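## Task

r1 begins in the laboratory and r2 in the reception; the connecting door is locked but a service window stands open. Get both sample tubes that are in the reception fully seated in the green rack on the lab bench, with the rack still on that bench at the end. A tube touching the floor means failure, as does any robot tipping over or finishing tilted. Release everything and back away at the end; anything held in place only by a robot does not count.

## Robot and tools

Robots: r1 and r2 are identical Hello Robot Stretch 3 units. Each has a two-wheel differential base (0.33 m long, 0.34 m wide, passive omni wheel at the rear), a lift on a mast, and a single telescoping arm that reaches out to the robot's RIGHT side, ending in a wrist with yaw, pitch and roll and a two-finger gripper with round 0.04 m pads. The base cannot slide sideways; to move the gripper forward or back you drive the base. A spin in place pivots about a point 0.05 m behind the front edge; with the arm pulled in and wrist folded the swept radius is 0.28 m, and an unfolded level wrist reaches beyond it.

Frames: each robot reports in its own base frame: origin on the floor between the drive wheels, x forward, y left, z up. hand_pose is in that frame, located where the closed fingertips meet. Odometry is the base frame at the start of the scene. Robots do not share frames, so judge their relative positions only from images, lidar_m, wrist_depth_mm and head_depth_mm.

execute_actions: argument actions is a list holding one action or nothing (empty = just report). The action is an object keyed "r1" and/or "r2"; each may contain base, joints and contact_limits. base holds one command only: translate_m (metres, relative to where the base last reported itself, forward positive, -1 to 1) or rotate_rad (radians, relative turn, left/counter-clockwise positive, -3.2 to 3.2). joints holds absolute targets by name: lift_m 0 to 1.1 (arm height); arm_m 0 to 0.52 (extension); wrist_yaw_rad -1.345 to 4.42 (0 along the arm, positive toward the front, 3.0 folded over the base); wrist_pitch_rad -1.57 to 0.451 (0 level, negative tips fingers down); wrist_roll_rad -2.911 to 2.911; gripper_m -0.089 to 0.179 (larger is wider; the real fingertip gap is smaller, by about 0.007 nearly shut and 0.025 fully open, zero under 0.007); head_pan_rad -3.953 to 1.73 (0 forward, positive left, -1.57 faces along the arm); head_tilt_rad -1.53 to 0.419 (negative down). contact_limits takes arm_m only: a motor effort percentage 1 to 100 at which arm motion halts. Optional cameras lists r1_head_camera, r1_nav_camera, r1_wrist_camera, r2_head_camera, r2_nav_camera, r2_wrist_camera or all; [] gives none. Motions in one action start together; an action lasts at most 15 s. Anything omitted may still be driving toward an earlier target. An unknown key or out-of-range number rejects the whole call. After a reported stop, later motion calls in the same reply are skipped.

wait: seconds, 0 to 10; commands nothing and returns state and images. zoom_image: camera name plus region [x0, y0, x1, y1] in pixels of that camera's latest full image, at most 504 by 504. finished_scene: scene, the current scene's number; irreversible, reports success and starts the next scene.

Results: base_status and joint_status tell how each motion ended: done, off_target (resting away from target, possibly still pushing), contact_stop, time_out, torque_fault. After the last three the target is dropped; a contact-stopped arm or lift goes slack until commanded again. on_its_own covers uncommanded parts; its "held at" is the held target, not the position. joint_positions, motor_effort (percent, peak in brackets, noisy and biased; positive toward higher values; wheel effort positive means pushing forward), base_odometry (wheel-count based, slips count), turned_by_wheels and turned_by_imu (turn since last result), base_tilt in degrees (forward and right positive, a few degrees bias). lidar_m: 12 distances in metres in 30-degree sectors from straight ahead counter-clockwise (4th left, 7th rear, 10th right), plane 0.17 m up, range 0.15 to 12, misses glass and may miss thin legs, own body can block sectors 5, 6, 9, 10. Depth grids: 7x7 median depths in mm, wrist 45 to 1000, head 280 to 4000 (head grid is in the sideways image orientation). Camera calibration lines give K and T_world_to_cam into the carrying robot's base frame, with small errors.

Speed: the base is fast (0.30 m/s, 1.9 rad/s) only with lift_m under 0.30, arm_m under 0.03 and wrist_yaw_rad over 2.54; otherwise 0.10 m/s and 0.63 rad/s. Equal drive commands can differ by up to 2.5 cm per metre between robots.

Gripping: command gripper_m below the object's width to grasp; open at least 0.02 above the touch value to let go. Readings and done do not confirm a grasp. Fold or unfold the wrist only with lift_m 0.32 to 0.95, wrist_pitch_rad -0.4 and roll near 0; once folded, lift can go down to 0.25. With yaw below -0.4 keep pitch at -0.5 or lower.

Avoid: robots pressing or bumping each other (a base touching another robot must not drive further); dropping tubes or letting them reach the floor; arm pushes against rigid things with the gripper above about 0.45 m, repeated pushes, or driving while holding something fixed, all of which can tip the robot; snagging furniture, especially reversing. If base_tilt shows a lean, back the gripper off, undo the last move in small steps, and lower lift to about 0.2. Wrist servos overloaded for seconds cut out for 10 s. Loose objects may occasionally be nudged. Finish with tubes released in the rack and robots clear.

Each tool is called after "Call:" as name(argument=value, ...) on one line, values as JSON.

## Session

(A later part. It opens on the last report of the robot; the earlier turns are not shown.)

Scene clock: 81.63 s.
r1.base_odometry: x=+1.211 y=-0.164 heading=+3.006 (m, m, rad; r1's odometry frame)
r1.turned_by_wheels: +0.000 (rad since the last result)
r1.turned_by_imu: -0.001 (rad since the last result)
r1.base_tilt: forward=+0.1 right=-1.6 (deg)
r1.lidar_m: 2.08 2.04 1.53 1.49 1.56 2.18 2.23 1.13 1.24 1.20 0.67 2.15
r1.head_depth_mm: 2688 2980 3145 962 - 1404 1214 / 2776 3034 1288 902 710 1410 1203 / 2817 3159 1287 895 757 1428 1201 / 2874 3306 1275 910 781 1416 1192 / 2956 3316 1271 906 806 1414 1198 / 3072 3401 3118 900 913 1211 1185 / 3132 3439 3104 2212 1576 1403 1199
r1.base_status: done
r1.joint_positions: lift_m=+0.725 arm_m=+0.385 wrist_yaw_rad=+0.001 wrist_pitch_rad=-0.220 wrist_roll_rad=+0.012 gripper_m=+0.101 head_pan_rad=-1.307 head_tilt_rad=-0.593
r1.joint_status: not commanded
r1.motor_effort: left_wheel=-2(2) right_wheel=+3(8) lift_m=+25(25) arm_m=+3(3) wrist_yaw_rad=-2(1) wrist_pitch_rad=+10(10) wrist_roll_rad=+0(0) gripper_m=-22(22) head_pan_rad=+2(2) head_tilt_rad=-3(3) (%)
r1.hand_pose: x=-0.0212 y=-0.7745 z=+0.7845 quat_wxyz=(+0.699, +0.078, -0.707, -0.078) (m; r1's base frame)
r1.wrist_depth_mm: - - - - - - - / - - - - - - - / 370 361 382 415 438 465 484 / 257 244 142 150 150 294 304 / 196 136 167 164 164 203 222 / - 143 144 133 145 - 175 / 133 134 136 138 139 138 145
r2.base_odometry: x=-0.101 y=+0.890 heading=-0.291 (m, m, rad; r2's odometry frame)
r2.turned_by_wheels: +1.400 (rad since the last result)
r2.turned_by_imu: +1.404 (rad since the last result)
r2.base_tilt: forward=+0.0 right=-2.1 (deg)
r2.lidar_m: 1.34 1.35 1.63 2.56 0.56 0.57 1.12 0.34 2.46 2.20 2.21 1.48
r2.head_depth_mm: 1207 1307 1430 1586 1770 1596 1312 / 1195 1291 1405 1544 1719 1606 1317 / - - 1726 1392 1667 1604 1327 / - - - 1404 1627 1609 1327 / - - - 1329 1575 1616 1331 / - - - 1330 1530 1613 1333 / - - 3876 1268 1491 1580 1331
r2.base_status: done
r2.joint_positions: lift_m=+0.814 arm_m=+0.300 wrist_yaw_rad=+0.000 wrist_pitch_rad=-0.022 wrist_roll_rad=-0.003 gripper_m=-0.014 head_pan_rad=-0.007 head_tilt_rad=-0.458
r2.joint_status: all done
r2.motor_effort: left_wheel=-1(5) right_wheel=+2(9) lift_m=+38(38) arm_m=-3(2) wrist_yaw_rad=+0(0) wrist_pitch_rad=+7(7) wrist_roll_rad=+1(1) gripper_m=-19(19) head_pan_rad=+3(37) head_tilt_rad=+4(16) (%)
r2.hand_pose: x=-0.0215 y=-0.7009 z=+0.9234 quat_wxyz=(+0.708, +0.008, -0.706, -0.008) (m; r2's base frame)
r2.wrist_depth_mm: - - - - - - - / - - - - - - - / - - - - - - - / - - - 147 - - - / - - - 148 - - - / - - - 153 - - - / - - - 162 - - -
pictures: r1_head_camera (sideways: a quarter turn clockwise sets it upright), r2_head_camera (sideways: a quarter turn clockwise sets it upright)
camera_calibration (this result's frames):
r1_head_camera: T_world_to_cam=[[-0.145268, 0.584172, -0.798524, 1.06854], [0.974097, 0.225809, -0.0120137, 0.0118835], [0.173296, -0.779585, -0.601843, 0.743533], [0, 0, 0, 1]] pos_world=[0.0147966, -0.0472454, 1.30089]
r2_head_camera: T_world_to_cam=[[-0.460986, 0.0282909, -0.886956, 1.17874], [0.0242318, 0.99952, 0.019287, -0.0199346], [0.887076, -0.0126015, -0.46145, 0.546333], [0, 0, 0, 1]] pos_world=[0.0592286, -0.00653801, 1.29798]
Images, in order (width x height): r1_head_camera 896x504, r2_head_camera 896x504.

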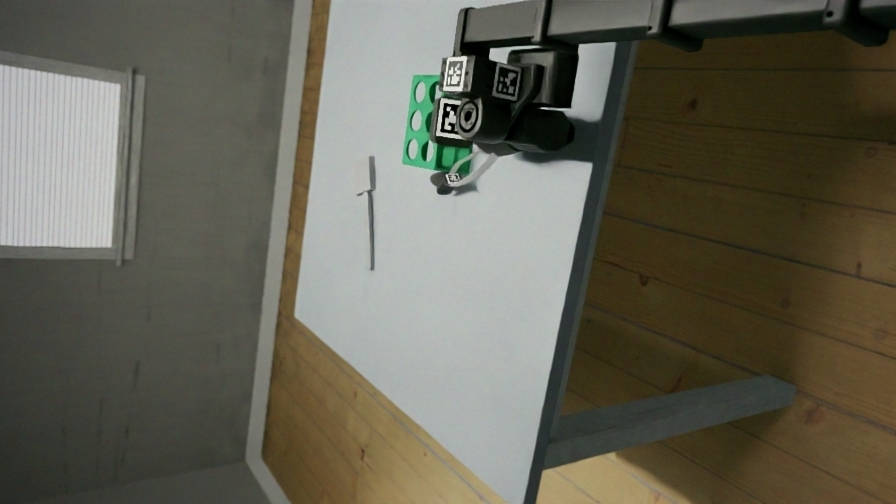

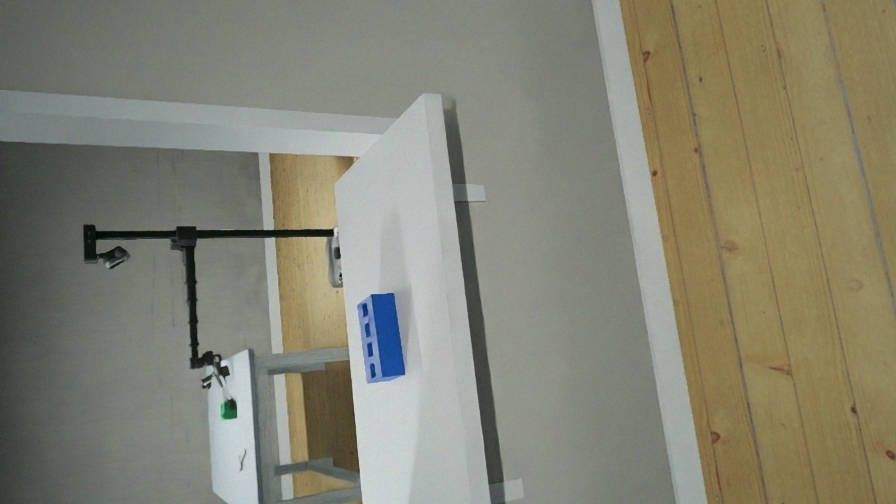

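Call:
execute_actions(actions=[{"r1":{"base":{"translate_m":0.33}},"r2":{"base":{"translate_m":0.51}}}])

Scene clock: 116.70 s.
r1.base_odometry: x=+0.884 y=-0.120 heading=+3.006 (m, m, rad; r1's odometry frame)
r1.turned_by_wheels: +0.000 (rad since the last result)
r1.turned_by_imu: -0.002 (rad since the last result)
r1.base_tilt: forward=+0.0 right=-1.5 (deg)
r1.lidar_m: 1.75 1.82 1.52 1.48 1.55 2.16 2.56 1.43 1.24 0.56 2.43 1.81
r1.head_depth_mm: 2691 3024 3164 960 - 1408 1223 / 2787 3111 1293 897 710 1417 1199 / 2822 3154 3100 893 756 1379 1194 / 2908 3252 3099 2219 1620 1378 1170 / 2984 3332 3073 2217 1723 1417 1201 / 3048 3400 3113 2212 1723 1406 1187 / 2871 3000 2888 2190 1711 1396 1192
r1.base_status: done
r1.joint_positions: lift_m=+0.725 arm_m=+0.385 wrist_yaw_rad=+0.001 wrist_pitch_rad=-0.220 wrist_roll_rad=+0.012 gripper_m=+0.101 head_pan_rad=-1.307 head_tilt_rad=-0.593
r1.joint_status: not commanded
r1.motor_effort: left_wheel=-2(3) right_wheel=+3(8) lift_m=+25(25) arm_m=+3(3) wrist_yaw_rad=-1(1) wrist_pitch_rad=+10(9) wrist_roll_rad=+0(0) gripper_m=-22(21) head_pan_rad=+2(2) head_tilt_rad=-2(3) (%)
r1.hand_pose: x=-0.0212 y=-0.7745 z=+0.7845 quat_wxyz=(+0.699, +0.078, -0.707, -0.078) (m; r1's base frame)
r1.wrist_depth_mm: - - - - - - - / - - - - - - - / - - 413 421 435 419 484 / - - 143 150 150 296 302 / - 136 167 163 164 201 222 / - 143 144 133 145 - 176 / 132 134 136 138 139 138 146
r2.base_odometry: x=+0.387 y=+0.744 heading=-0.291 (m, m, rad; r2's odometry frame)
r2.turned_by_wheels: +0.000 (rad since the last result)
r2.turned_by_imu: +0.000 (rad since the last result)
r2.base_tilt: forward=+0.0 right=-2.3 (deg)
r2.lidar_m: 0.83 0.84 1.02 1.97 2.66 0.99 0.82 0.83 2.32 2.10 1.43 0.92
r2.head_depth_mm: 763 813 884 962 878 1227 1317 / - - 3824 1056 848 1180 1284 / - - - 1167 854 1146 1260 / - - - 1175 854 1106 1236 / - - - 1180 857 1070 1207 / - - 3613 1193 863 1036 1170 / - - 3653 1197 866 749 1135
r2.base_status: done
r2.joint_positions: lift_m=+0.814 arm_m=+0.300 wrist_yaw_rad=+0.000 wrist_pitch_rad=-0.022 wrist_roll_rad=-0.003 gripper_m=-0.014 head_pan_rad=-0.007 head_tilt_rad=-0.458
r2.joint_status: not commanded
r2.motor_effort: left_wheel=-1(2) right_wheel=+3(9) lift_m=+38(38) arm_m=-3(3) wrist_yaw_rad=+0(0) wrist_pitch_rad=+6(7) wrist_roll_rad=+1(1) gripper_m=-19(19) head_pan_rad=+3(3) head_tilt_rad=+4(4) (%)
r2.hand_pose: x=-0.0215 y=-0.7009 z=+0.9234 quat_wxyz=(+0.708, +0.008, -0.706, -0.008) (m; r2's base frame)
r2.wrist_depth_mm: - - - - - - - / - - - - - - - / - - - - - - - / - - - 146 - - - / - - - 149 - - - / - - - 154 - - - / - - - 162 - - -
pictures: r1_head_camera (sideways: a quarter turn clockwise sets it upright), r1_nav_camera (sideways: a quarter turn counterclockwise sets it upright), r1_wrist_camera, r2_head_camera (sideways: a quarter turn clockwise sets it upright), r2_nav_camera (sideways: a quarter turn counterclockwise sets it upright), r2_wrist_camera
camera_calibration (this result's frames):
r1_head_camera: T_world_to_cam=[[-0.145272, 0.584171, -0.798524, 1.06854], [0.974096, 0.225817, -0.0120137, 0.0118836], [0.173302, -0.779584, -0.601843, 0.743533], [0, 0, 0, 1]] pos_world=[0.014797, -0.0472454, 1.30089]
r1_nav_camera: T_world_to_cam=[[0.108376, -0.506136, 0.855617, -1.06795], [-0.976707, -0.214553, -0.00320486, 0.0597931], [0.185198, -0.83534, -0.517599, 0.632573], [0, 0, 0, 1]] pos_world=[0.0569894, 0.000711953, 1.24137]
r1_wrist_camera: T_world_to_cam=[[-0.999341, -0.0198362, 0.0304048, -0.0622283], [-0.0358235, 0.403119, -0.914446, 1.05567], [0.00588236, -0.914933, -0.403564, -0.227122], [0, 0, 0, 1]] pos_world=[-0.0230335, -0.634596, 0.875587]
r2_head_camera: T_world_to_cam=[[-0.460909, 0.0282902, -0.886996, 1.1788], [0.0242298, 0.99952, 0.0192885, -0.0199365], [0.887117, -0.0126015, -0.461373, 0.546232], [0, 0, 0, 1]] pos_world=[0.0592289, -0.006538, 1.29799]
r2_nav_camera: T_world_to_cam=[[0.44077, -0.024625, 0.897282, -1.1293], [-0.0226331, -0.999611, -0.0163153, 0.0732696], [0.897335, -0.013117, -0.441155, 0.524517], [0, 0, 0, 1]] pos_world=[0.0287514, 0.0523122, 1.24589]
r2_wrist_camera: T_world_to_cam=[[-0.999532, -0.0138715, 0.0272748, -0.05086], [-0.029778, 0.235792, -0.971347, 1.08575], [0.00704286, -0.971705, -0.236095, -0.301946], [0, 0, 0, 1]] pos_world=[-0.0163782, -0.550118, 0.984738]
Images, in order (width x height): r1_head_camera 896x504, r1_nav_camera 672x504, r1_wrist_camera 644x364, r2_head_camera 896x504, r2_nav_camera 672x504, r2_wrist_camera 644x364.

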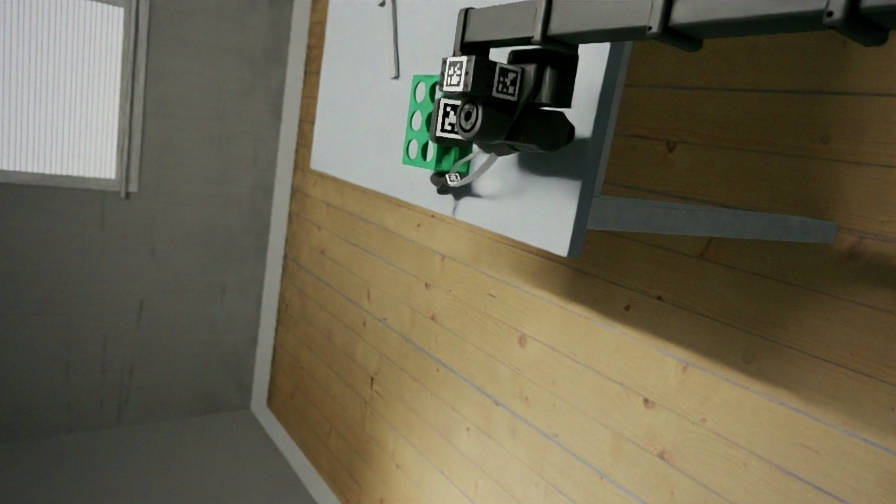

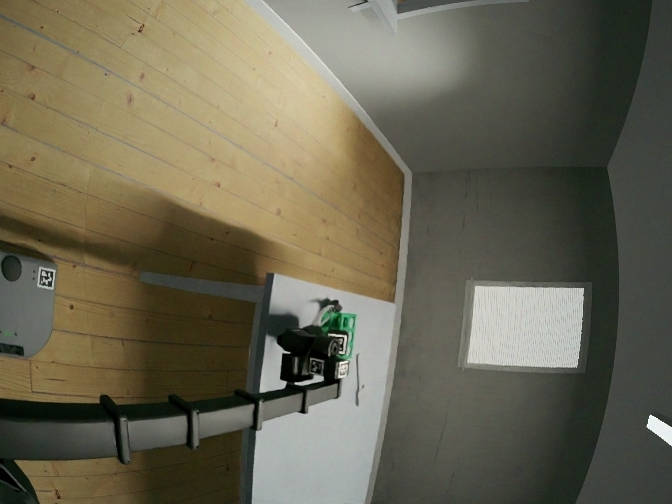

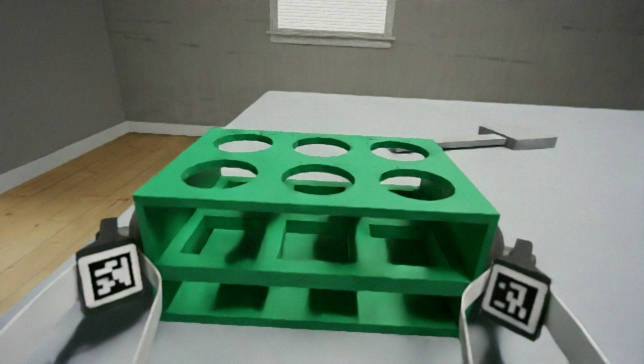

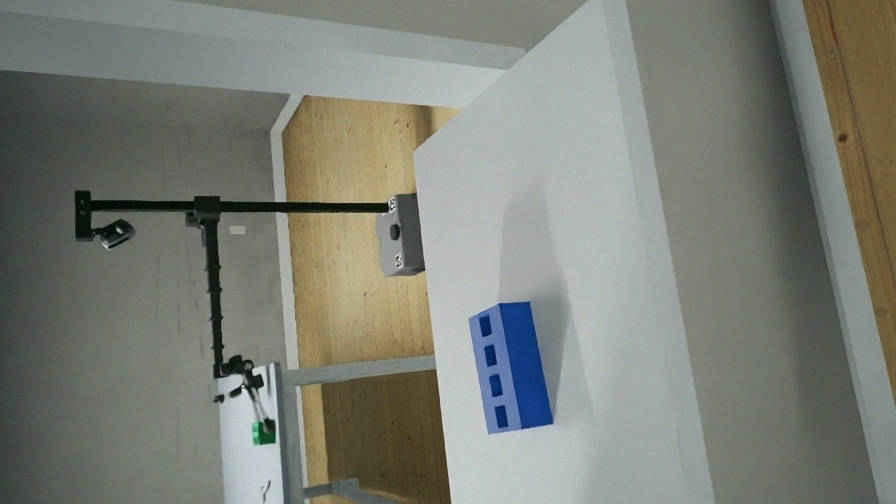

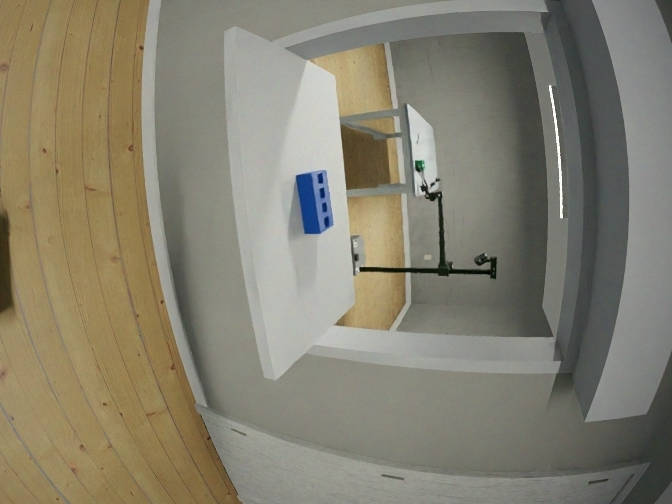

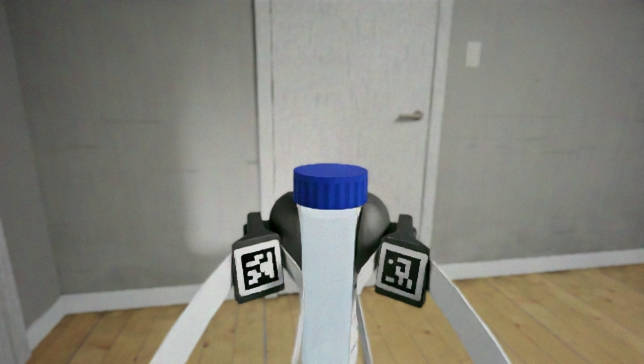

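Call:
execute_actions(actions=[{"r1":{"base":{"translate_m":0.03}},"r2":{"base":{"rotate_rad":0.5},"joints":{"head_pan_rad":-1.57,"head_tilt_rad":-0.55}}}], cameras=[])

Call:
execute_actions(actions=[{"r1":{"joints":{"gripper_m":0.179}},"r2":{"base":{"rotate_rad":0.6}}}], cameras=[])

Call:
execute_actions(actions=[{"r1":{"joints":{"arm_m":0.25,"lift_m":0.8,"wrist_pitch_rad":0}},"r2":{"base":{"rotate_rad":0.742},"joints":{"arm_m":0.40}}}], cameras=["r1_wrist_camera","r2_head_camera","r2_wrist_camera"])

Scene clock: 132.40 s.
r1.base_odometry: x=+0.854 y=-0.116 heading=+3.006 (m, m, rad; r1's odometry frame)
r1.turned_by_wheels: +0.000 (rad since the last result)
r1.turned_by_imu: -0.001 (rad since the last result)
r1.base_tilt: forward=-0.1 right=-1.5 (deg)
r1.lidar_m: 1.72 1.78 1.52 1.48 1.54 2.16 2.59 1.47 1.25 0.56 2.38 1.78
r1.head_depth_mm: 2703 3023 3176 961 - 1406 1216 / 2721 3091 1282 902 712 1427 1201 / 2831 3198 3128 977 759 1316 1167 / 2930 3265 3140 2235 1725 1410 1170 / 2958 3345 3103 2235 1716 1412 1194 / 3046 3437 3152 2241 1718 1414 1200 / 2819 2961 2881 2204 1718 1407 1190
r1.base_status: done
r1.joint_positions: lift_m=+0.725 arm_m=+0.385 wrist_yaw_rad=+0.001 wrist_pitch_rad=-0.220 wrist_roll_rad=+0.012 gripper_m=+0.101 head_pan_rad=-1.307 head_tilt_rad=-0.593
r1.joint_status: not commanded
r1.motor_effort: left_wheel=-2(3) right_wheel=+3(8) lift_m=+25(24) arm_m=+2(3) wrist_yaw_rad=-2(2) wrist_pitch_rad=+10(10) wrist_roll_rad=+0(0) gripper_m=-22(21) head_pan_rad=+3(3) head_tilt_rad=-3(3) (%)
r1.hand_pose: x=-0.0212 y=-0.7745 z=+0.7845 quat_wxyz=(+0.699, +0.078, -0.707, -0.078) (m; r1's base frame)
r1.wrist_depth_mm: - - - - - - - / - - - - - - - / - - 405 418 436 420 473 / - - 142 150 150 294 304 / - 136 166 164 165 202 222 / - 143 144 133 145 - 175 / 133 134 136 138 140 138 145
r2.base_odometry: x=+0.387 y=+0.744 heading=+0.208 (m, m, rad; r2's odometry frame)
r2.turned_by_wheels: +0.500 (rad since the last result)
r2.turned_by_imu: +0.501 (rad since the last result)
r2.base_tilt: forward=-0.2 right=-2.2 (deg)
r2.lidar_m: 0.84 1.00 1.88 2.66 0.99 0.82 0.83 2.38 2.10 1.48 0.94 0.84
r2.head_depth_mm: 1710 1871 2075 2196 1883 - 1246 / 1763 1918 2121 2295 1720 1463 1251 / 1814 1981 2205 2360 1694 1497 1250 / 1868 2052 2279 2262 1791 1498 1259 / 1794 1898 1966 2141 1849 1499 1260 / 1421 1507 1586 1676 1726 1503 1263 / 1204 1256 1313 1364 1462 1467 1263
r2.base_status: done
r2.joint_positions: lift_m=+0.814 arm_m=+0.300 wrist_yaw_rad=+0.000 wrist_pitch_rad=-0.022 wrist_roll_rad=-0.002 gripper_m=-0.014 head_pan_rad=-1.563 head_tilt_rad=-0.543
r2.joint_status: all done
r2.motor_effort: left_wheel=-1(7) right_wheel=+3(8) lift_m=+39(38) arm_m=-3(3) wrist_yaw_rad=+0(1) wrist_pitch_rad=+7(7) wrist_roll_rad=+1(1) gripper_m=-19(19) head_pan_rad=-3(39) head_tilt_rad=-2(12) (%)
r2.hand_pose: x=-0.0215 y=-0.7009 z=+0.9234 quat_wxyz=(+0.708, +0.008, -0.706, -0.008) (m; r2's base frame)
r2.wrist_depth_mm: 581 771 - - - - - / 604 768 - - - - - / 601 788 - - - - - / 615 783 - 146 - - - / 633 813 - 148 - - - / 635 821 - 154 - - - / 664 800 - 161 - - -
pictures: none
No camera images: the call's "cameras" was empty. Leave "cameras" out to get every camera's image.

Scene clock: 134.50 s.
r1.base_odometry: x=+0.854 y=-0.116 heading=+3.006 (m, m, rad; r1's odometry frame)
r1.turned_by_wheels: +0.000 (rad since the last result)
r1.turned_by_imu: +0.000 (rad since the last result)
r1.base_tilt: forward=-0.1 right=-1.6 (deg)
r1.lidar_m: 1.72 1.78 1.53 1.47 1.54 2.16 2.60 1.47 1.24 0.56 2.39 1.78
r1.head_depth_mm: 2706 3017 3238 959 - 1404 1216 / 2728 3112 1291 901 712 1421 1201 / 2814 3158 3174 955 760 1319 1174 / 2949 3260 3170 2254 1745 1411 1169 / 3007 3334 3097 2208 1713 1406 1199 / 3088 3474 3100 2208 1700 1410 1196 / 2833 2926 2922 2185 1709 1404 1187
r1.base_status: not commanded
r1.joint_positions: lift_m=+0.725 arm_m=+0.385 wrist_yaw_rad=+0.001 wrist_pitch_rad=-0.220 wrist_roll_rad=+0.012 gripper_m=+0.179 head_pan_rad=-1.307 head_tilt_rad=-0.593
r1.joint_status: all done
r1.motor_effort: left_wheel=-2(2) right_wheel=+2(3) lift_m=+25(24) arm_m=+2(3) wrist_yaw_rad=-1(1) wrist_pitch_rad=+10(10) wrist_roll_rad=+0(0) gripper_m=+1(93) head_pan_rad=+2(2) head_tilt_rad=-3(3) (%)
r1.hand_pose: x=-0.0212 y=-0.7745 z=+0.7845 quat_wxyz=(+0.699, +0.078, -0.707, -0.078) (m; r1's base frame)
r1.wrist_depth_mm: - - - - - - - / - - - - - - - / - - 407 419 434 423 489 / - - 143 150 150 294 305 / - 135 166 164 165 136 222 / - 149 145 134 137 158 180 / 954 135 136 138 139 142 142
r2.base_odometry: x=+0.387 y=+0.744 heading=+0.808 (m, m, rad; r2's odometry frame)
r2.turned_by_wheels: +0.600 (rad since the last result)
r2.turned_by_imu: +0.601 (rad since the last result)
r2.base_tilt: forward=-0.1 right=-2.2 (deg)
r2.lidar_m: 1.06 2.24 2.68 0.99 0.83 3.45 2.27 2.10 1.33 0.90 0.84 0.84
r2.head_depth_mm: 1088 1228 1396 1629 1860 - 1247 / 1005 1112 1250 1372 1672 1470 1245 / 939 1033 1157 1254 1563 1493 1254 / 869 949 1053 1105 1313 1433 1256 / 806 879 963 1009 1188 1347 1262 / 776 873 1017 1015 827 1207 1264 / - - 3521 1014 776 1101 1202
r2.base_status: done
r2.joint_positions: lift_m=+0.814 arm_m=+0.300 wrist_yaw_rad=+0.000 wrist_pitch_rad=-0.022 wrist_roll_rad=-0.002 gripper_m=-0.014 head_pan_rad=-1.563 head_tilt_rad=-0.543
r2.joint_status: not commanded
r2.motor_effort: left_wheel=-1(6) right_wheel=+3(11) lift_m=+38(38) arm_m=-3(3) wrist_yaw_rad=+0(0) wrist_pitch_rad=+7(7) wrist_roll_rad=+1(1) gripper_m=-19(19) head_pan_rad=-3(3) head_tilt_rad=-2(2) (%)
r2.hand_pose: x=-0.0215 y=-0.7009 z=+0.9234 quat_wxyz=(+0.708, +0.008, -0.706, -0.008) (m; r2's base frame)
r2.wrist_depth_mm: - - 400 473 584 715 - / - - 414 494 619 773 - / - - 421 503 634 819 - / - - 440 147 678 903 - / 580 538 425 148 732 952 - / 416 418 430 153 732 - - / 329 330 483 162 774 - -
pictures: none
No camera images: the call's "cameras" was empty. Leave "cameras" out to get every camera's image.

Scene clock: 136.73 s.
r1.base_odometry: x=+0.854 y=-0.116 heading=+3.006 (m, m, rad; r1's odometry frame)
r1.turned_by_wheels: +0.000 (rad since the last result)
r1.turned_by_imu: +0.000 (rad since the last result)
r1.base_tilt: forward=-0.1 right=-1.6 (deg)
r1.lidar_m: 1.72 1.79 1.52 1.47 1.55 2.17 2.60 1.47 1.24 0.56 2.38 1.77
r1.head_depth_mm: 2710 2981 3192 999 - 1427 1207 / 2747 3053 1286 885 - 1416 1199 / 2807 3135 3179 915 765 1312 1174 / 2906 3246 3158 2246 1734 1413 1177 / 2939 3301 3111 2226 1719 1410 1186 / 3069 3360 3155 2211 1730 1413 1195 / 2787 2937 2960 2220 1704 1403 1195
r1.base_status: not commanded
r1.joint_positions: lift_m=+0.800 arm_m=+0.250 wrist_yaw_rad=+0.001 wrist_pitch_rad=-0.021 wrist_roll_rad=+0.012 gripper_m=+0.179 head_pan_rad=-1.307 head_tilt_rad=-0.593
r1.joint_status: all done
r1.motor_effort: left_wheel=-1(2) right_wheel=+2(3) lift_m=+41(43) arm_m=-5(4) wrist_yaw_rad=-1(2) wrist_pitch_rad=+10(12) wrist_roll_rad=+0(0) gripper_m=+0(0) head_pan_rad=+2(2) head_tilt_rad=-3(3) (%)
r1.hand_pose: x=-0.0212 y=-0.6509 z=+0.9088 quat_wxyz=(+0.703, +0.008, -0.711, -0.008) (m; r1's base frame)
r1.wrist_depth_mm: - - - - - - - / - - - - - - - / - - - - - - - / - - - - - - - / - - - 556 565 622 635 / - - - 307 397 417 448 / - - 294 291 306 321 325
r2.base_odometry: x=+0.387 y=+0.744 heading=+1.550 (m, m, rad; r2's odometry frame)
r2.turned_by_wheels: +0.742 (rad since the last result)
r2.turned_by_imu: +0.743 (rad since the last result)
r2.base_tilt: forward=+0.0 right=-2.1 (deg)
r2.lidar_m: 2.65 2.84 0.99 0.82 2.76 2.14 2.10 1.08 0.85 0.83 0.90 1.32
r2.head_depth_mm: - - 3199 987 811 - 1191 / - - 3430 - 788 1196 1255 / - - 3365 - 805 1208 1247 / - 3353 3420 982 821 1224 1254 / - 3408 3240 1008 827 1240 1264 / - - 3514 1008 827 1259 1265 / - - 3554 1018 833 1265 1266
r2.base_status: done
r2.joint_positions: lift_m=+0.814 arm_m=+0.400 wrist_yaw_rad=+0.000 wrist_pitch_rad=-0.022 wrist_roll_rad=-0.002 gripper_m=-0.014 head_pan_rad=-1.563 head_tilt_rad=-0.544
r2.joint_status: all done
r2.motor_effort: left_wheel=-1(5) right_wheel=+2(8) lift_m=+39(38) arm_m=+2(4) wrist_yaw_rad=+1(0) wrist_pitch_rad=+6(7) wrist_roll_rad=+1(1) gripper_m=-20(19) head_pan_rad=-3(3) head_tilt_rad=-2(1) (%)
r2.hand_pose: x=-0.0214 y=-0.8003 z=+0.9234 quat_wxyz=(+0.708, +0.008, -0.706, -0.008) (m; r2's base frame)
r2.wrist_depth_mm: - - - - - - - / - - - - - - - / - - - - - - - / - - - 148 - - - / - 592 - 148 - - - / 419 419 406 153 313 429 431 / 327 325 334 162 267 286 333
pictures: r1_wrist_camera, r2_head_camera (sideways: a quarter turn clockwise sets it upright), r2_wrist_camera
camera_calibration (this result's frames):
r1_wrist_camera: T_world_to_cam=[[-0.999345, -0.0136146, 0.0335438, -0.0623093], [-0.0356851, 0.214524, -0.976067, 1.05277], [0.00609282, -0.976624, -0.21487, -0.275528], [0, 0, 0, 1]] pos_world=[-0.0230216, -0.49578, 0.970459]
r2_head_camera: T_world_to_cam=[[0.020905, 0.535453, -0.844306, 1.12018], [0.999781, -0.0110408, 0.0177525, -0.0238857], [0.000183848, -0.844493, -0.535566, 0.648178], [0, 0, 0, 1]] pos_world=[0.00034391, -0.0526865, 1.29334]
r2_wrist_camera: T_world_to_cam=[[-0.999531, -0.0139099, 0.0272726, -0.0522575], [-0.0297849, 0.235791, -0.971347, 1.10918], [0.00708072, -0.971704, -0.236094, -0.398521], [0, 0, 0, 1]] pos_world=[-0.0163743, -0.649506, 0.984738]
Images, in order (width x height): r1_wrist_camera 644x364, r2_head_camera 896x504, r2_wrist_camera 644x364.

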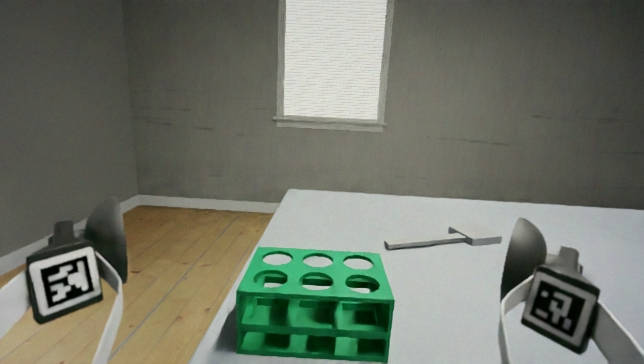

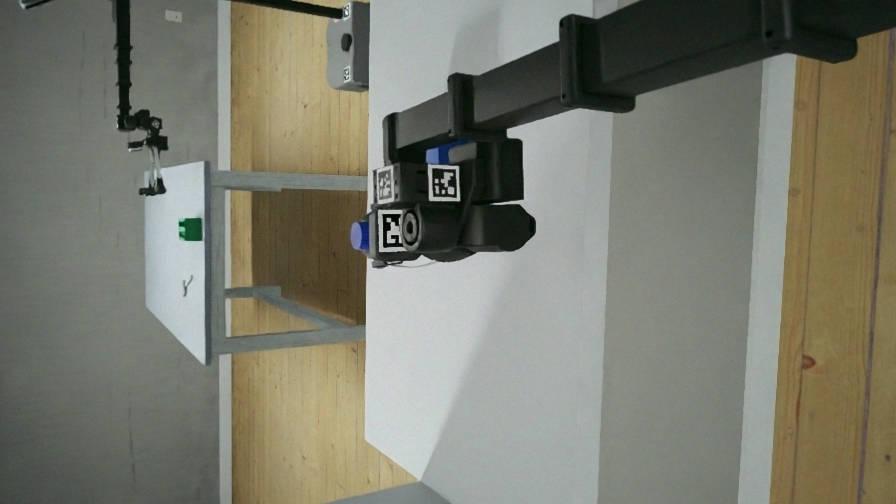

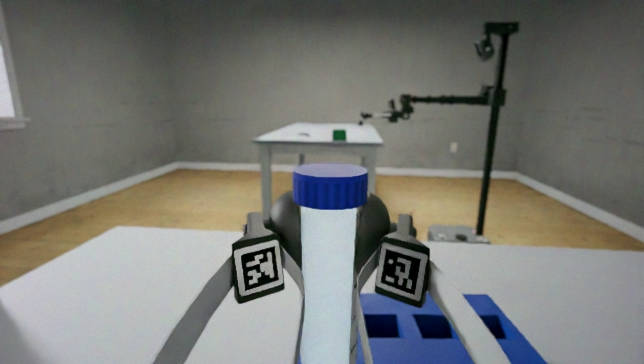

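Call:
execute_actions(actions=[{"r1":{"base":{"rotate_rad":-0.73},"joints":{"arm_m":0.1,"lift_m":0.81,"gripper_m":0.075,"head_pan_rad":0.3,"head_tilt_rad":-0.3}},"r2":{"joints":{"arm_m":0.478,"lift_m":0.802}}}], cameras=["r1_head_camera","r2_nav_camera","r2_wrist_camera"])

Call:
execute_actions(actions=[{"r1":{"base":{"translate_m":0.1}},"r2":{"joints":{"lift_m":0.78}}}], cameras=["r1_head_camera","r2_wrist_camera"])

Scene clock: 153.53 s.
r1.base_odometry: x=+0.854 y=-0.116 heading=+2.276 (m, m, rad; r1's odometry frame)
r1.turned_by_wheels: -0.730 (rad since the last result)
r1.turned_by_imu: -0.732 (rad since the last result)
r1.base_tilt: forward=+0.0 right=-1.6 (deg)
r1.lidar_m: 1.92 1.73 1.72 1.64 1.47 1.48 1.80 2.59 1.46 1.34 0.56 0.56
r1.head_depth_mm: 1940 2105 2266 2530 2513 1804 1434 / 1823 1953 2143 2358 2433 1821 1431 / 1749 1903 2056 2162 2360 1829 1433 / 1656 - - 2059 2193 1812 1424 / 1570 - - 1944 2067 1800 1413 / 1496 - - 1848 1946 1806 1427 / 1430 - 3853 1715 1832 1804 1418
r1.base_status: done
r1.joint_positions: lift_m=+0.810 arm_m=+0.100 wrist_yaw_rad=+0.001 wrist_pitch_rad=-0.021 wrist_roll_rad=+0.012 gripper_m=+0.075 head_pan_rad=+0.293 head_tilt_rad=-0.310
r1.joint_status: all done
r1.motor_effort: left_wheel=+3(7) right_wheel=-1(4) lift_m=+40(42) arm_m=-4(5) wrist_yaw_rad=-2(2) wrist_pitch_rad=+10(10) wrist_roll_rad=+0(0) gripper_m=+0(92) head_pan_rad=+3(32) head_tilt_rad=+4(21) (%)
r1.hand_pose: x=-0.0213 y=-0.5009 z=+0.9188 quat_wxyz=(+0.703, +0.008, -0.711, -0.008) (m; r1's base frame)
r1.wrist_depth_mm: - - - - - - - / - - - - - - - / - - - - - - - / - 885 930 971 - - - / 533 552 598 587 673 - - / 391 399 390 445 - - - / 313 315 350 - - - -
r2.base_odometry: x=+0.387 y=+0.744 heading=+1.550 (m, m, rad; r2's odometry frame)
r2.turned_by_wheels: +0.000 (rad since the last result)
r2.turned_by_imu: +0.001 (rad since the last result)
r2.base_tilt: forward=-0.2 right=-2.3 (deg)
r2.lidar_m: 2.65 2.84 0.99 0.82 2.77 2.14 2.10 1.09 0.85 0.84 0.89 1.32
r2.head_depth_mm: - - 3391 990 786 - - / - - 3450 1085 817 1205 1254 / - - 3465 916 820 1208 1250 / - 3351 3682 958 821 1221 1258 / - 3415 3250 1011 826 1233 1261 / - - 3520 1010 827 1252 1266 / - - 3528 1016 830 1268 1270
r2.base_status: not commanded
r2.joint_positions: lift_m=+0.803 arm_m=+0.478 wrist_yaw_rad=+0.000 wrist_pitch_rad=-0.022 wrist_roll_rad=-0.002 gripper_m=-0.014 head_pan_rad=-1.563 head_tilt_rad=-0.544
r2.joint_status: all done
r2.motor_effort: left_wheel=-1(1) right_wheel=+3(2) lift_m=+16(40) arm_m=+2(2) wrist_yaw_rad=+0(0) wrist_pitch_rad=+7(7) wrist_roll_rad=+1(1) gripper_m=-20(19) head_pan_rad=-3(3) head_tilt_rad=-3(3) (%)
r2.hand_pose: x=-0.0214 y=-0.8783 z=+0.9114 quat_wxyz=(+0.708, +0.008, -0.706, -0.008) (m; r2's base frame)
r2.wrist_depth_mm: - - - - - - - / - - - - - - - / - - - - - - - / - - - 146 - - - / - - - 148 - - - / 394 396 387 153 381 401 413 / 309 311 311 162 309 318 317
pictures: r1_head_camera (sideways: a quarter turn clockwise sets it upright), r2_nav_camera (sideways: a quarter turn counterclockwise sets it upright), r2_wrist_camera
camera_calibration (this result's frames):
r1_head_camera: T_world_to_cam=[[-0.343192, -0.0909454, -0.934852, 1.24755], [-0.252289, 0.967651, -0.00151874, 0.00570375], [0.904748, 0.235332, -0.355034, 0.417931], [0, 0, 0, 1]] pos_world=[0.0514657, 0.00958726, 1.31466]
r2_nav_camera: T_world_to_cam=[[-0.0175305, -0.516215, 0.85628, -1.07302], [-0.999846, 0.0091944, -0.0149268, 0.0774213], [-0.000167519, -0.85641, -0.516297, 0.627764], [0, 0, 0, 1]] pos_world=[0.0587039, -0.0169996, 1.24408]
r2_wrist_camera: T_world_to_cam=[[-0.999531, -0.0139134, 0.0272708, -0.0530176], [-0.0297849, 0.235917, -0.971317, 1.11604], [0.00708064, -0.971674, -0.236221, -0.476984], [0, 0, 0, 1]] pos_world=[-0.0163743, -0.727502, 0.972797]
Images, in order (width x height): r1_head_camera 896x504, r2_nav_camera 672x504, r2_wrist_camera 644x364.

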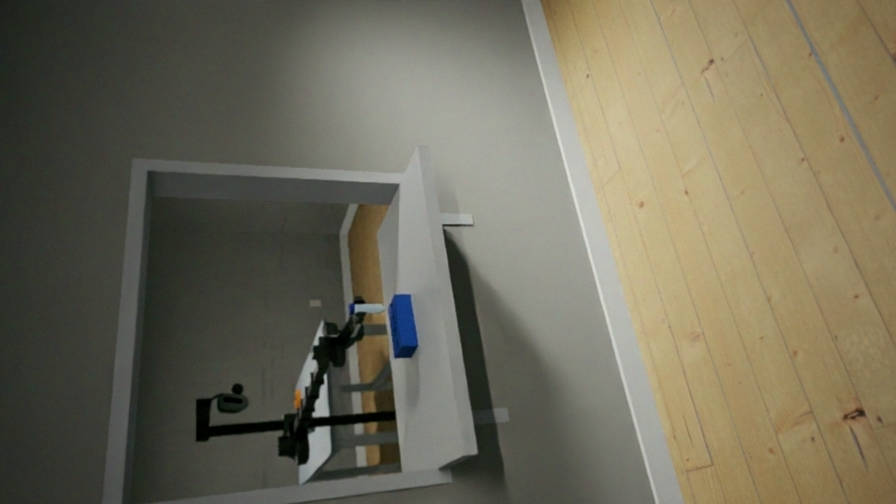

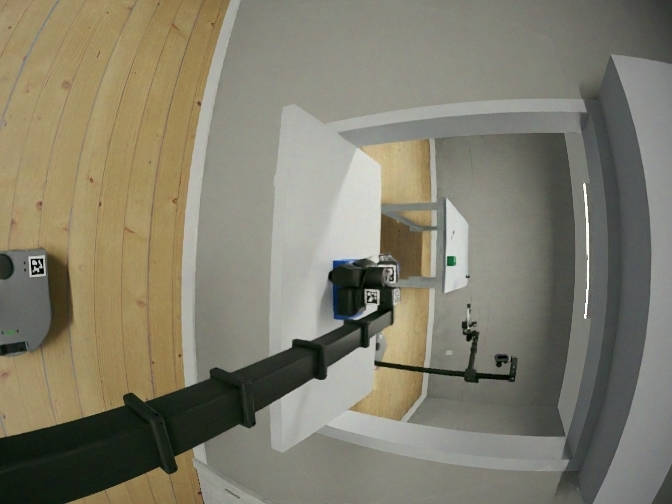

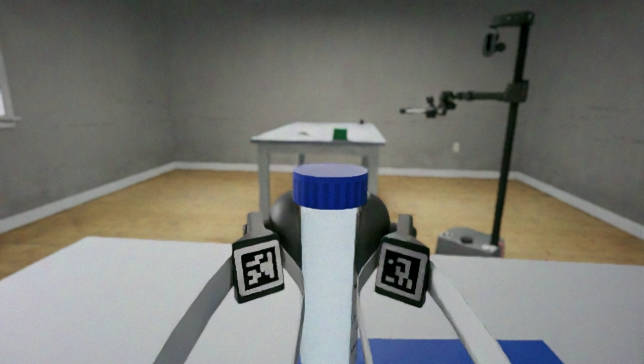

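Scene clock: 156.27 s.
r1.base_odometry: x=+0.789 y=-0.040 heading=+2.276 (m, m, rad; r1's odometry frame)
r1.turned_by_wheels: +0.000 (rad since the last result)
r1.turned_by_imu: +0.000 (rad since the last result)
r1.base_tilt: forward=-0.1 right=-1.6 (deg)
r1.lidar_m: 1.83 1.64 1.66 1.71 1.54 1.55 1.88 2.67 1.52 1.26 0.49 2.91
r1.head_depth_mm: 1834 1991 2196 2351 2500 1820 1437 / 1739 1870 2019 2239 2386 1837 1437 / 1654 1809 1967 2070 2212 1813 1431 / 1563 - - 1965 2099 1812 1428 / 1496 - - 1810 1974 1798 1413 / 1428 - - 1770 1857 1799 1427 / 1361 - - 1639 1747 1818 1415
r1.base_status: done
r1.joint_positions: lift_m=+0.810 arm_m=+0.100 wrist_yaw_rad=+0.001 wrist_pitch_rad=-0.021 wrist_roll_rad=+0.012 gripper_m=+0.075 head_pan_rad=+0.293 head_tilt_rad=-0.310
r1.joint_status: not commanded
r1.motor_effort: left_wheel=+3(8) right_wheel=-2(3) lift_m=+41(41) arm_m=-4(4) wrist_yaw_rad=-1(1) wrist_pitch_rad=+10(10) wrist_roll_rad=+0(0) gripper_m=+0(0) head_pan_rad=+2(2) head_tilt_rad=+4(4) (%)
r1.hand_pose: x=-0.0213 y=-0.5009 z=+0.9188 quat_wxyz=(+0.703, +0.008, -0.711, -0.008) (m; r1's base frame)
r1.wrist_depth_mm: - - - - - - - / - - - - - - - / - - - - - - - / - 898 936 959 - - - / 534 555 605 585 674 689 - / 389 400 387 416 - - - / 308 315 321 345 - - -
r2.base_odometry: x=+0.387 y=+0.744 heading=+1.550 (m, m, rad; r2's odometry frame)
r2.turned_by_wheels: +0.000 (rad since the last result)
r2.turned_by_imu: +0.000 (rad since the last result)
r2.base_tilt: forward=-0.2 right=-2.3 (deg)
r2.lidar_m: 2.65 2.84 0.99 0.83 2.77 2.14 2.10 1.08 0.85 0.83 0.89 1.31
r2.head_depth_mm: - - 3194 988 788 - - / - - 3436 1037 - 1218 1251 / - - 3321 - 819 1205 1258 / - 3336 3446 982 823 1219 1255 / - 3411 3265 1007 826 1238 1260 / - - 3509 1011 826 1251 1263 / - - 3502 1017 831 1270 1265
r2.base_status: not commanded
r2.joint_positions: lift_m=+0.781 arm_m=+0.478 wrist_yaw_rad=+0.000 wrist_pitch_rad=-0.022 wrist_roll_rad=-0.002 gripper_m=-0.014 head_pan_rad=-1.563 head_tilt_rad=-0.544
r2.joint_status: all done
r2.motor_effort: left_wheel=-1(1) right_wheel=+2(2) lift_m=+16(16) arm_m=+2(2) wrist_yaw_rad=+0(0) wrist_pitch_rad=+7(7) wrist_roll_rad=+1(1) gripper_m=-19(19) head_pan_rad=-3(2) head_tilt_rad=-2(3) (%)
r2.hand_pose: x=-0.0214 y=-0.8783 z=+0.8894 quat_wxyz=(+0.708, +0.008, -0.706, -0.008) (m; r2's base frame)
r2.wrist_depth_mm: - - - - - - - / - - - - - - - / - - - - - - - / - - - 148 - - - / - 492 - 149 - - - / 355 356 335 153 343 367 366 / 279 280 280 161 206 208 286
pictures: r1_head_camera (sideways: a quarter turn clockwise sets it upright), r2_wrist_camera
camera_calibration (this result's frames):
r1_head_camera: T_world_to_cam=[[-0.34295, -0.0908928, -0.934946, 1.24767], [-0.252342, 0.967637, -0.00150874, 0.00569105], [0.904825, 0.235409, -0.354787, 0.417608], [0, 0, 0, 1]] pos_world=[0.0514619, 0.00958877, 1.31468]
r2_wrist_camera: T_world_to_cam=[[-0.999531, -0.0139141, 0.0272701, -0.0524173], [-0.0297847, 0.235959, -0.971307, 1.09468], [0.00708024, -0.971663, -0.236263, -0.482138], [0, 0, 0, 1]] pos_world=[-0.0163744, -0.727504, 0.950784]
Images, in order (width x height): r1_head_camera 896x504, r2_wrist_camera 644x364.

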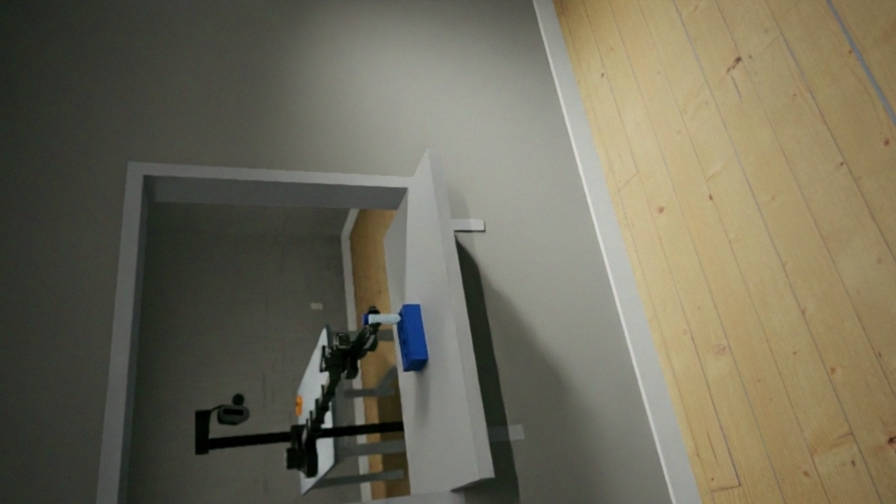

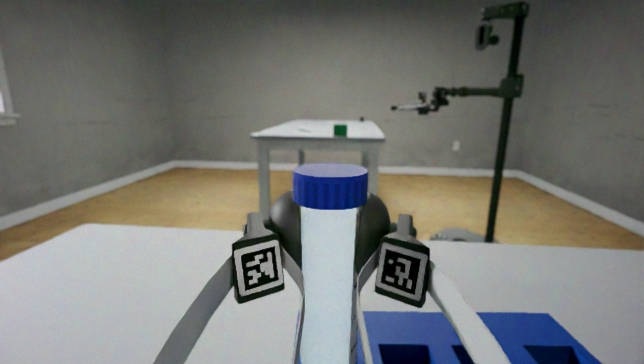

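Call:
zoom_image(camera="r1_head_camera", region=[340,280,460,390])

Region (340, 280, 460, 390) of r1_head_camera's 896x504 image, scaled by 4.200, with more detail than that image has; it fills the top 462 rows of this view, and the rest is white.

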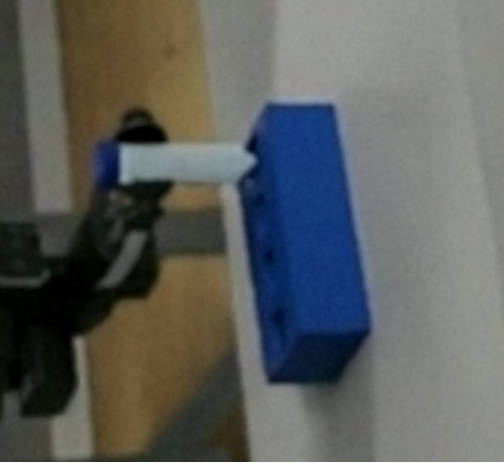

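Call:
execute_actions(actions=[{"r1":{"base":{"translate_m":0.2},"joints":{"head_pan_rad":0.5,"head_tilt_rad":-0.35}},"r2":{"joints":{"lift_m":0.744}}}], cameras=["r1_head_camera","r2_wrist_camera"])

Scene clock: 165.87 s.
r1.base_odometry: x=+0.660 y=+0.113 heading=+2.277 (m, m, rad; r1's odometry frame)
r1.turned_by_wheels: +0.000 (rad since the last result)
r1.turned_by_imu: -0.001 (rad since the last result)
r1.base_tilt: forward=-0.2 right=-1.6 (deg)
r1.lidar_m: 1.65 1.49 1.50 1.80 1.67 1.68 2.04 2.82 1.63 0.40 0.40 2.63
r1.head_depth_mm: 1417 1544 1658 1834 2015 1741 1403 / 1373 - - 1770 1956 1751 1397 / 1333 - - 1722 1871 1753 1388 / 1304 - 3572 1629 1790 1728 1380 / 1260 - 3395 1587 1737 1719 1396 / 1235 - - 1559 1665 1729 1389 / 1207 1285 1379 1479 1617 1706 1382
r1.base_status: done
r1.joint_positions: lift_m=+0.810 arm_m=+0.100 wrist_yaw_rad=+0.001 wrist_pitch_rad=-0.021 wrist_roll_rad=+0.012 gripper_m=+0.075 head_pan_rad=+0.493 head_tilt_rad=-0.346
r1.joint_status: all done
r1.motor_effort: left_wheel=+2(7) right_wheel=-1(3) lift_m=+41(41) arm_m=-4(4) wrist_yaw_rad=-1(1) wrist_pitch_rad=+10(10) wrist_roll_rad=+0(0) gripper_m=+1(0) head_pan_rad=+3(14) head_tilt_rad=-2(8) (%)
r1.hand_pose: x=-0.0213 y=-0.5009 z=+0.9188 quat_wxyz=(+0.703, +0.008, -0.711, -0.008) (m; r1's base frame)
r1.wrist_depth_mm: - - - - - - - / - - - - - - - / - - - - - - - / - - - 996 - - - / 536 538 606 587 663 620 651 / 307 327 388 420 - 444 - / 281 312 317 324 333 361 -
r2.base_odometry: x=+0.387 y=+0.744 heading=+1.550 (m, m, rad; r2's odometry frame)
r2.turned_by_wheels: +0.000 (rad since the last result)
r2.turned_by_imu: +0.001 (rad since the last result)
r2.base_tilt: forward=-0.1 right=-2.2 (deg)
r2.lidar_m: 2.64 2.84 0.99 0.83 2.76 2.14 2.10 1.08 0.84 0.84 0.89 1.32
r2.head_depth_mm: - - 3215 988 785 1145 - / - - 3422 1037 - 1216 1250 / - - 3226 - 815 1207 1253 / - 3367 3440 983 822 1223 1257 / - 3386 3250 1007 826 1234 1259 / - - 3495 1011 828 1255 1260 / - - 3492 1017 831 1269 1266
r2.base_status: not commanded
r2.joint_positions: lift_m=+0.745 arm_m=+0.478 wrist_yaw_rad=-0.001 wrist_pitch_rad=-0.019 wrist_roll_rad=-0.003 gripper_m=-0.014 head_pan_rad=-1.563 head_tilt_rad=-0.544
r2.joint_status: all done
r2.motor_effort: left_wheel=-2(2) right_wheel=+5(5) lift_m=+16(11) arm_m=+2(3) wrist_yaw_rad=+2(2) wrist_pitch_rad=+6(7) wrist_roll_rad=+1(1) gripper_m=-19(20) head_pan_rad=-4(3) head_tilt_rad=-3(3) (%)
r2.hand_pose: x=-0.0218 y=-0.8784 z=+0.8542 quat_wxyz=(+0.708, +0.007, -0.706, -0.008) (m; r2's base frame)
r2.wrist_depth_mm: - - - - - - - / - - - - - - - / - - - - - - - / - - - 147 - - - / 410 409 411 148 458 418 425 / 292 292 280 155 190 201 302 / 228 228 229 155 156 156 156
pictures: r1_head_camera (sideways: a quarter turn clockwise sets it upright), r2_wrist_camera
camera_calibration (this result's frames):
r1_head_camera: T_world_to_cam=[[-0.347586, -0.17306, -0.921539, 1.2302], [-0.439591, 0.898194, -0.00287161, 0.00860748], [0.828218, 0.404102, -0.388275, 0.461656], [0, 0, 0, 1]] pos_world=[0.0490326, 0.0186119, 1.31295]
r2_wrist_camera: T_world_to_cam=[[-0.999548, -0.0125264, 0.0273166, -0.0506136], [-0.0294841, 0.232934, -0.972046, 1.0585], [0.0058133, -0.972412, -0.233198, -0.49387], [0, 0, 0, 1]] pos_world=[-0.0165106, -0.727441, 0.915128]
Images, in order (width x height): r1_head_camera 896x504, r2_wrist_camera 644x364.

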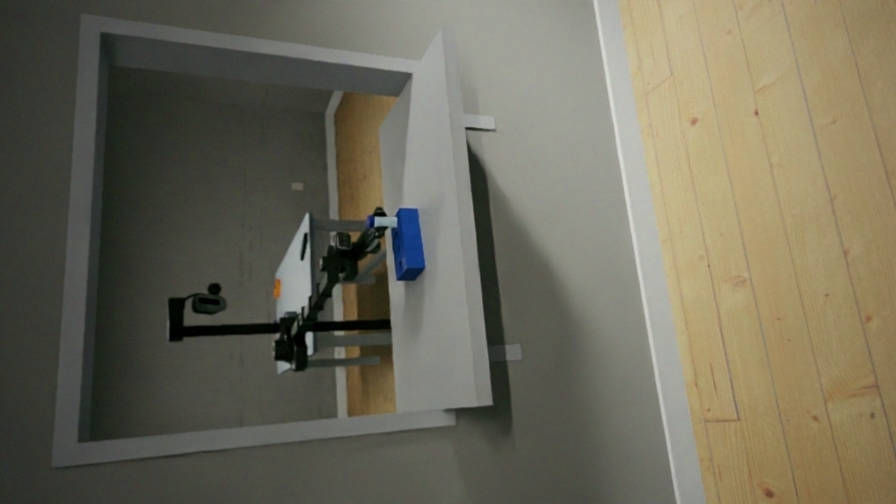

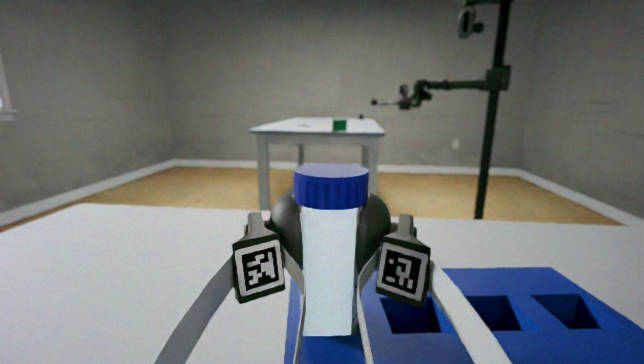

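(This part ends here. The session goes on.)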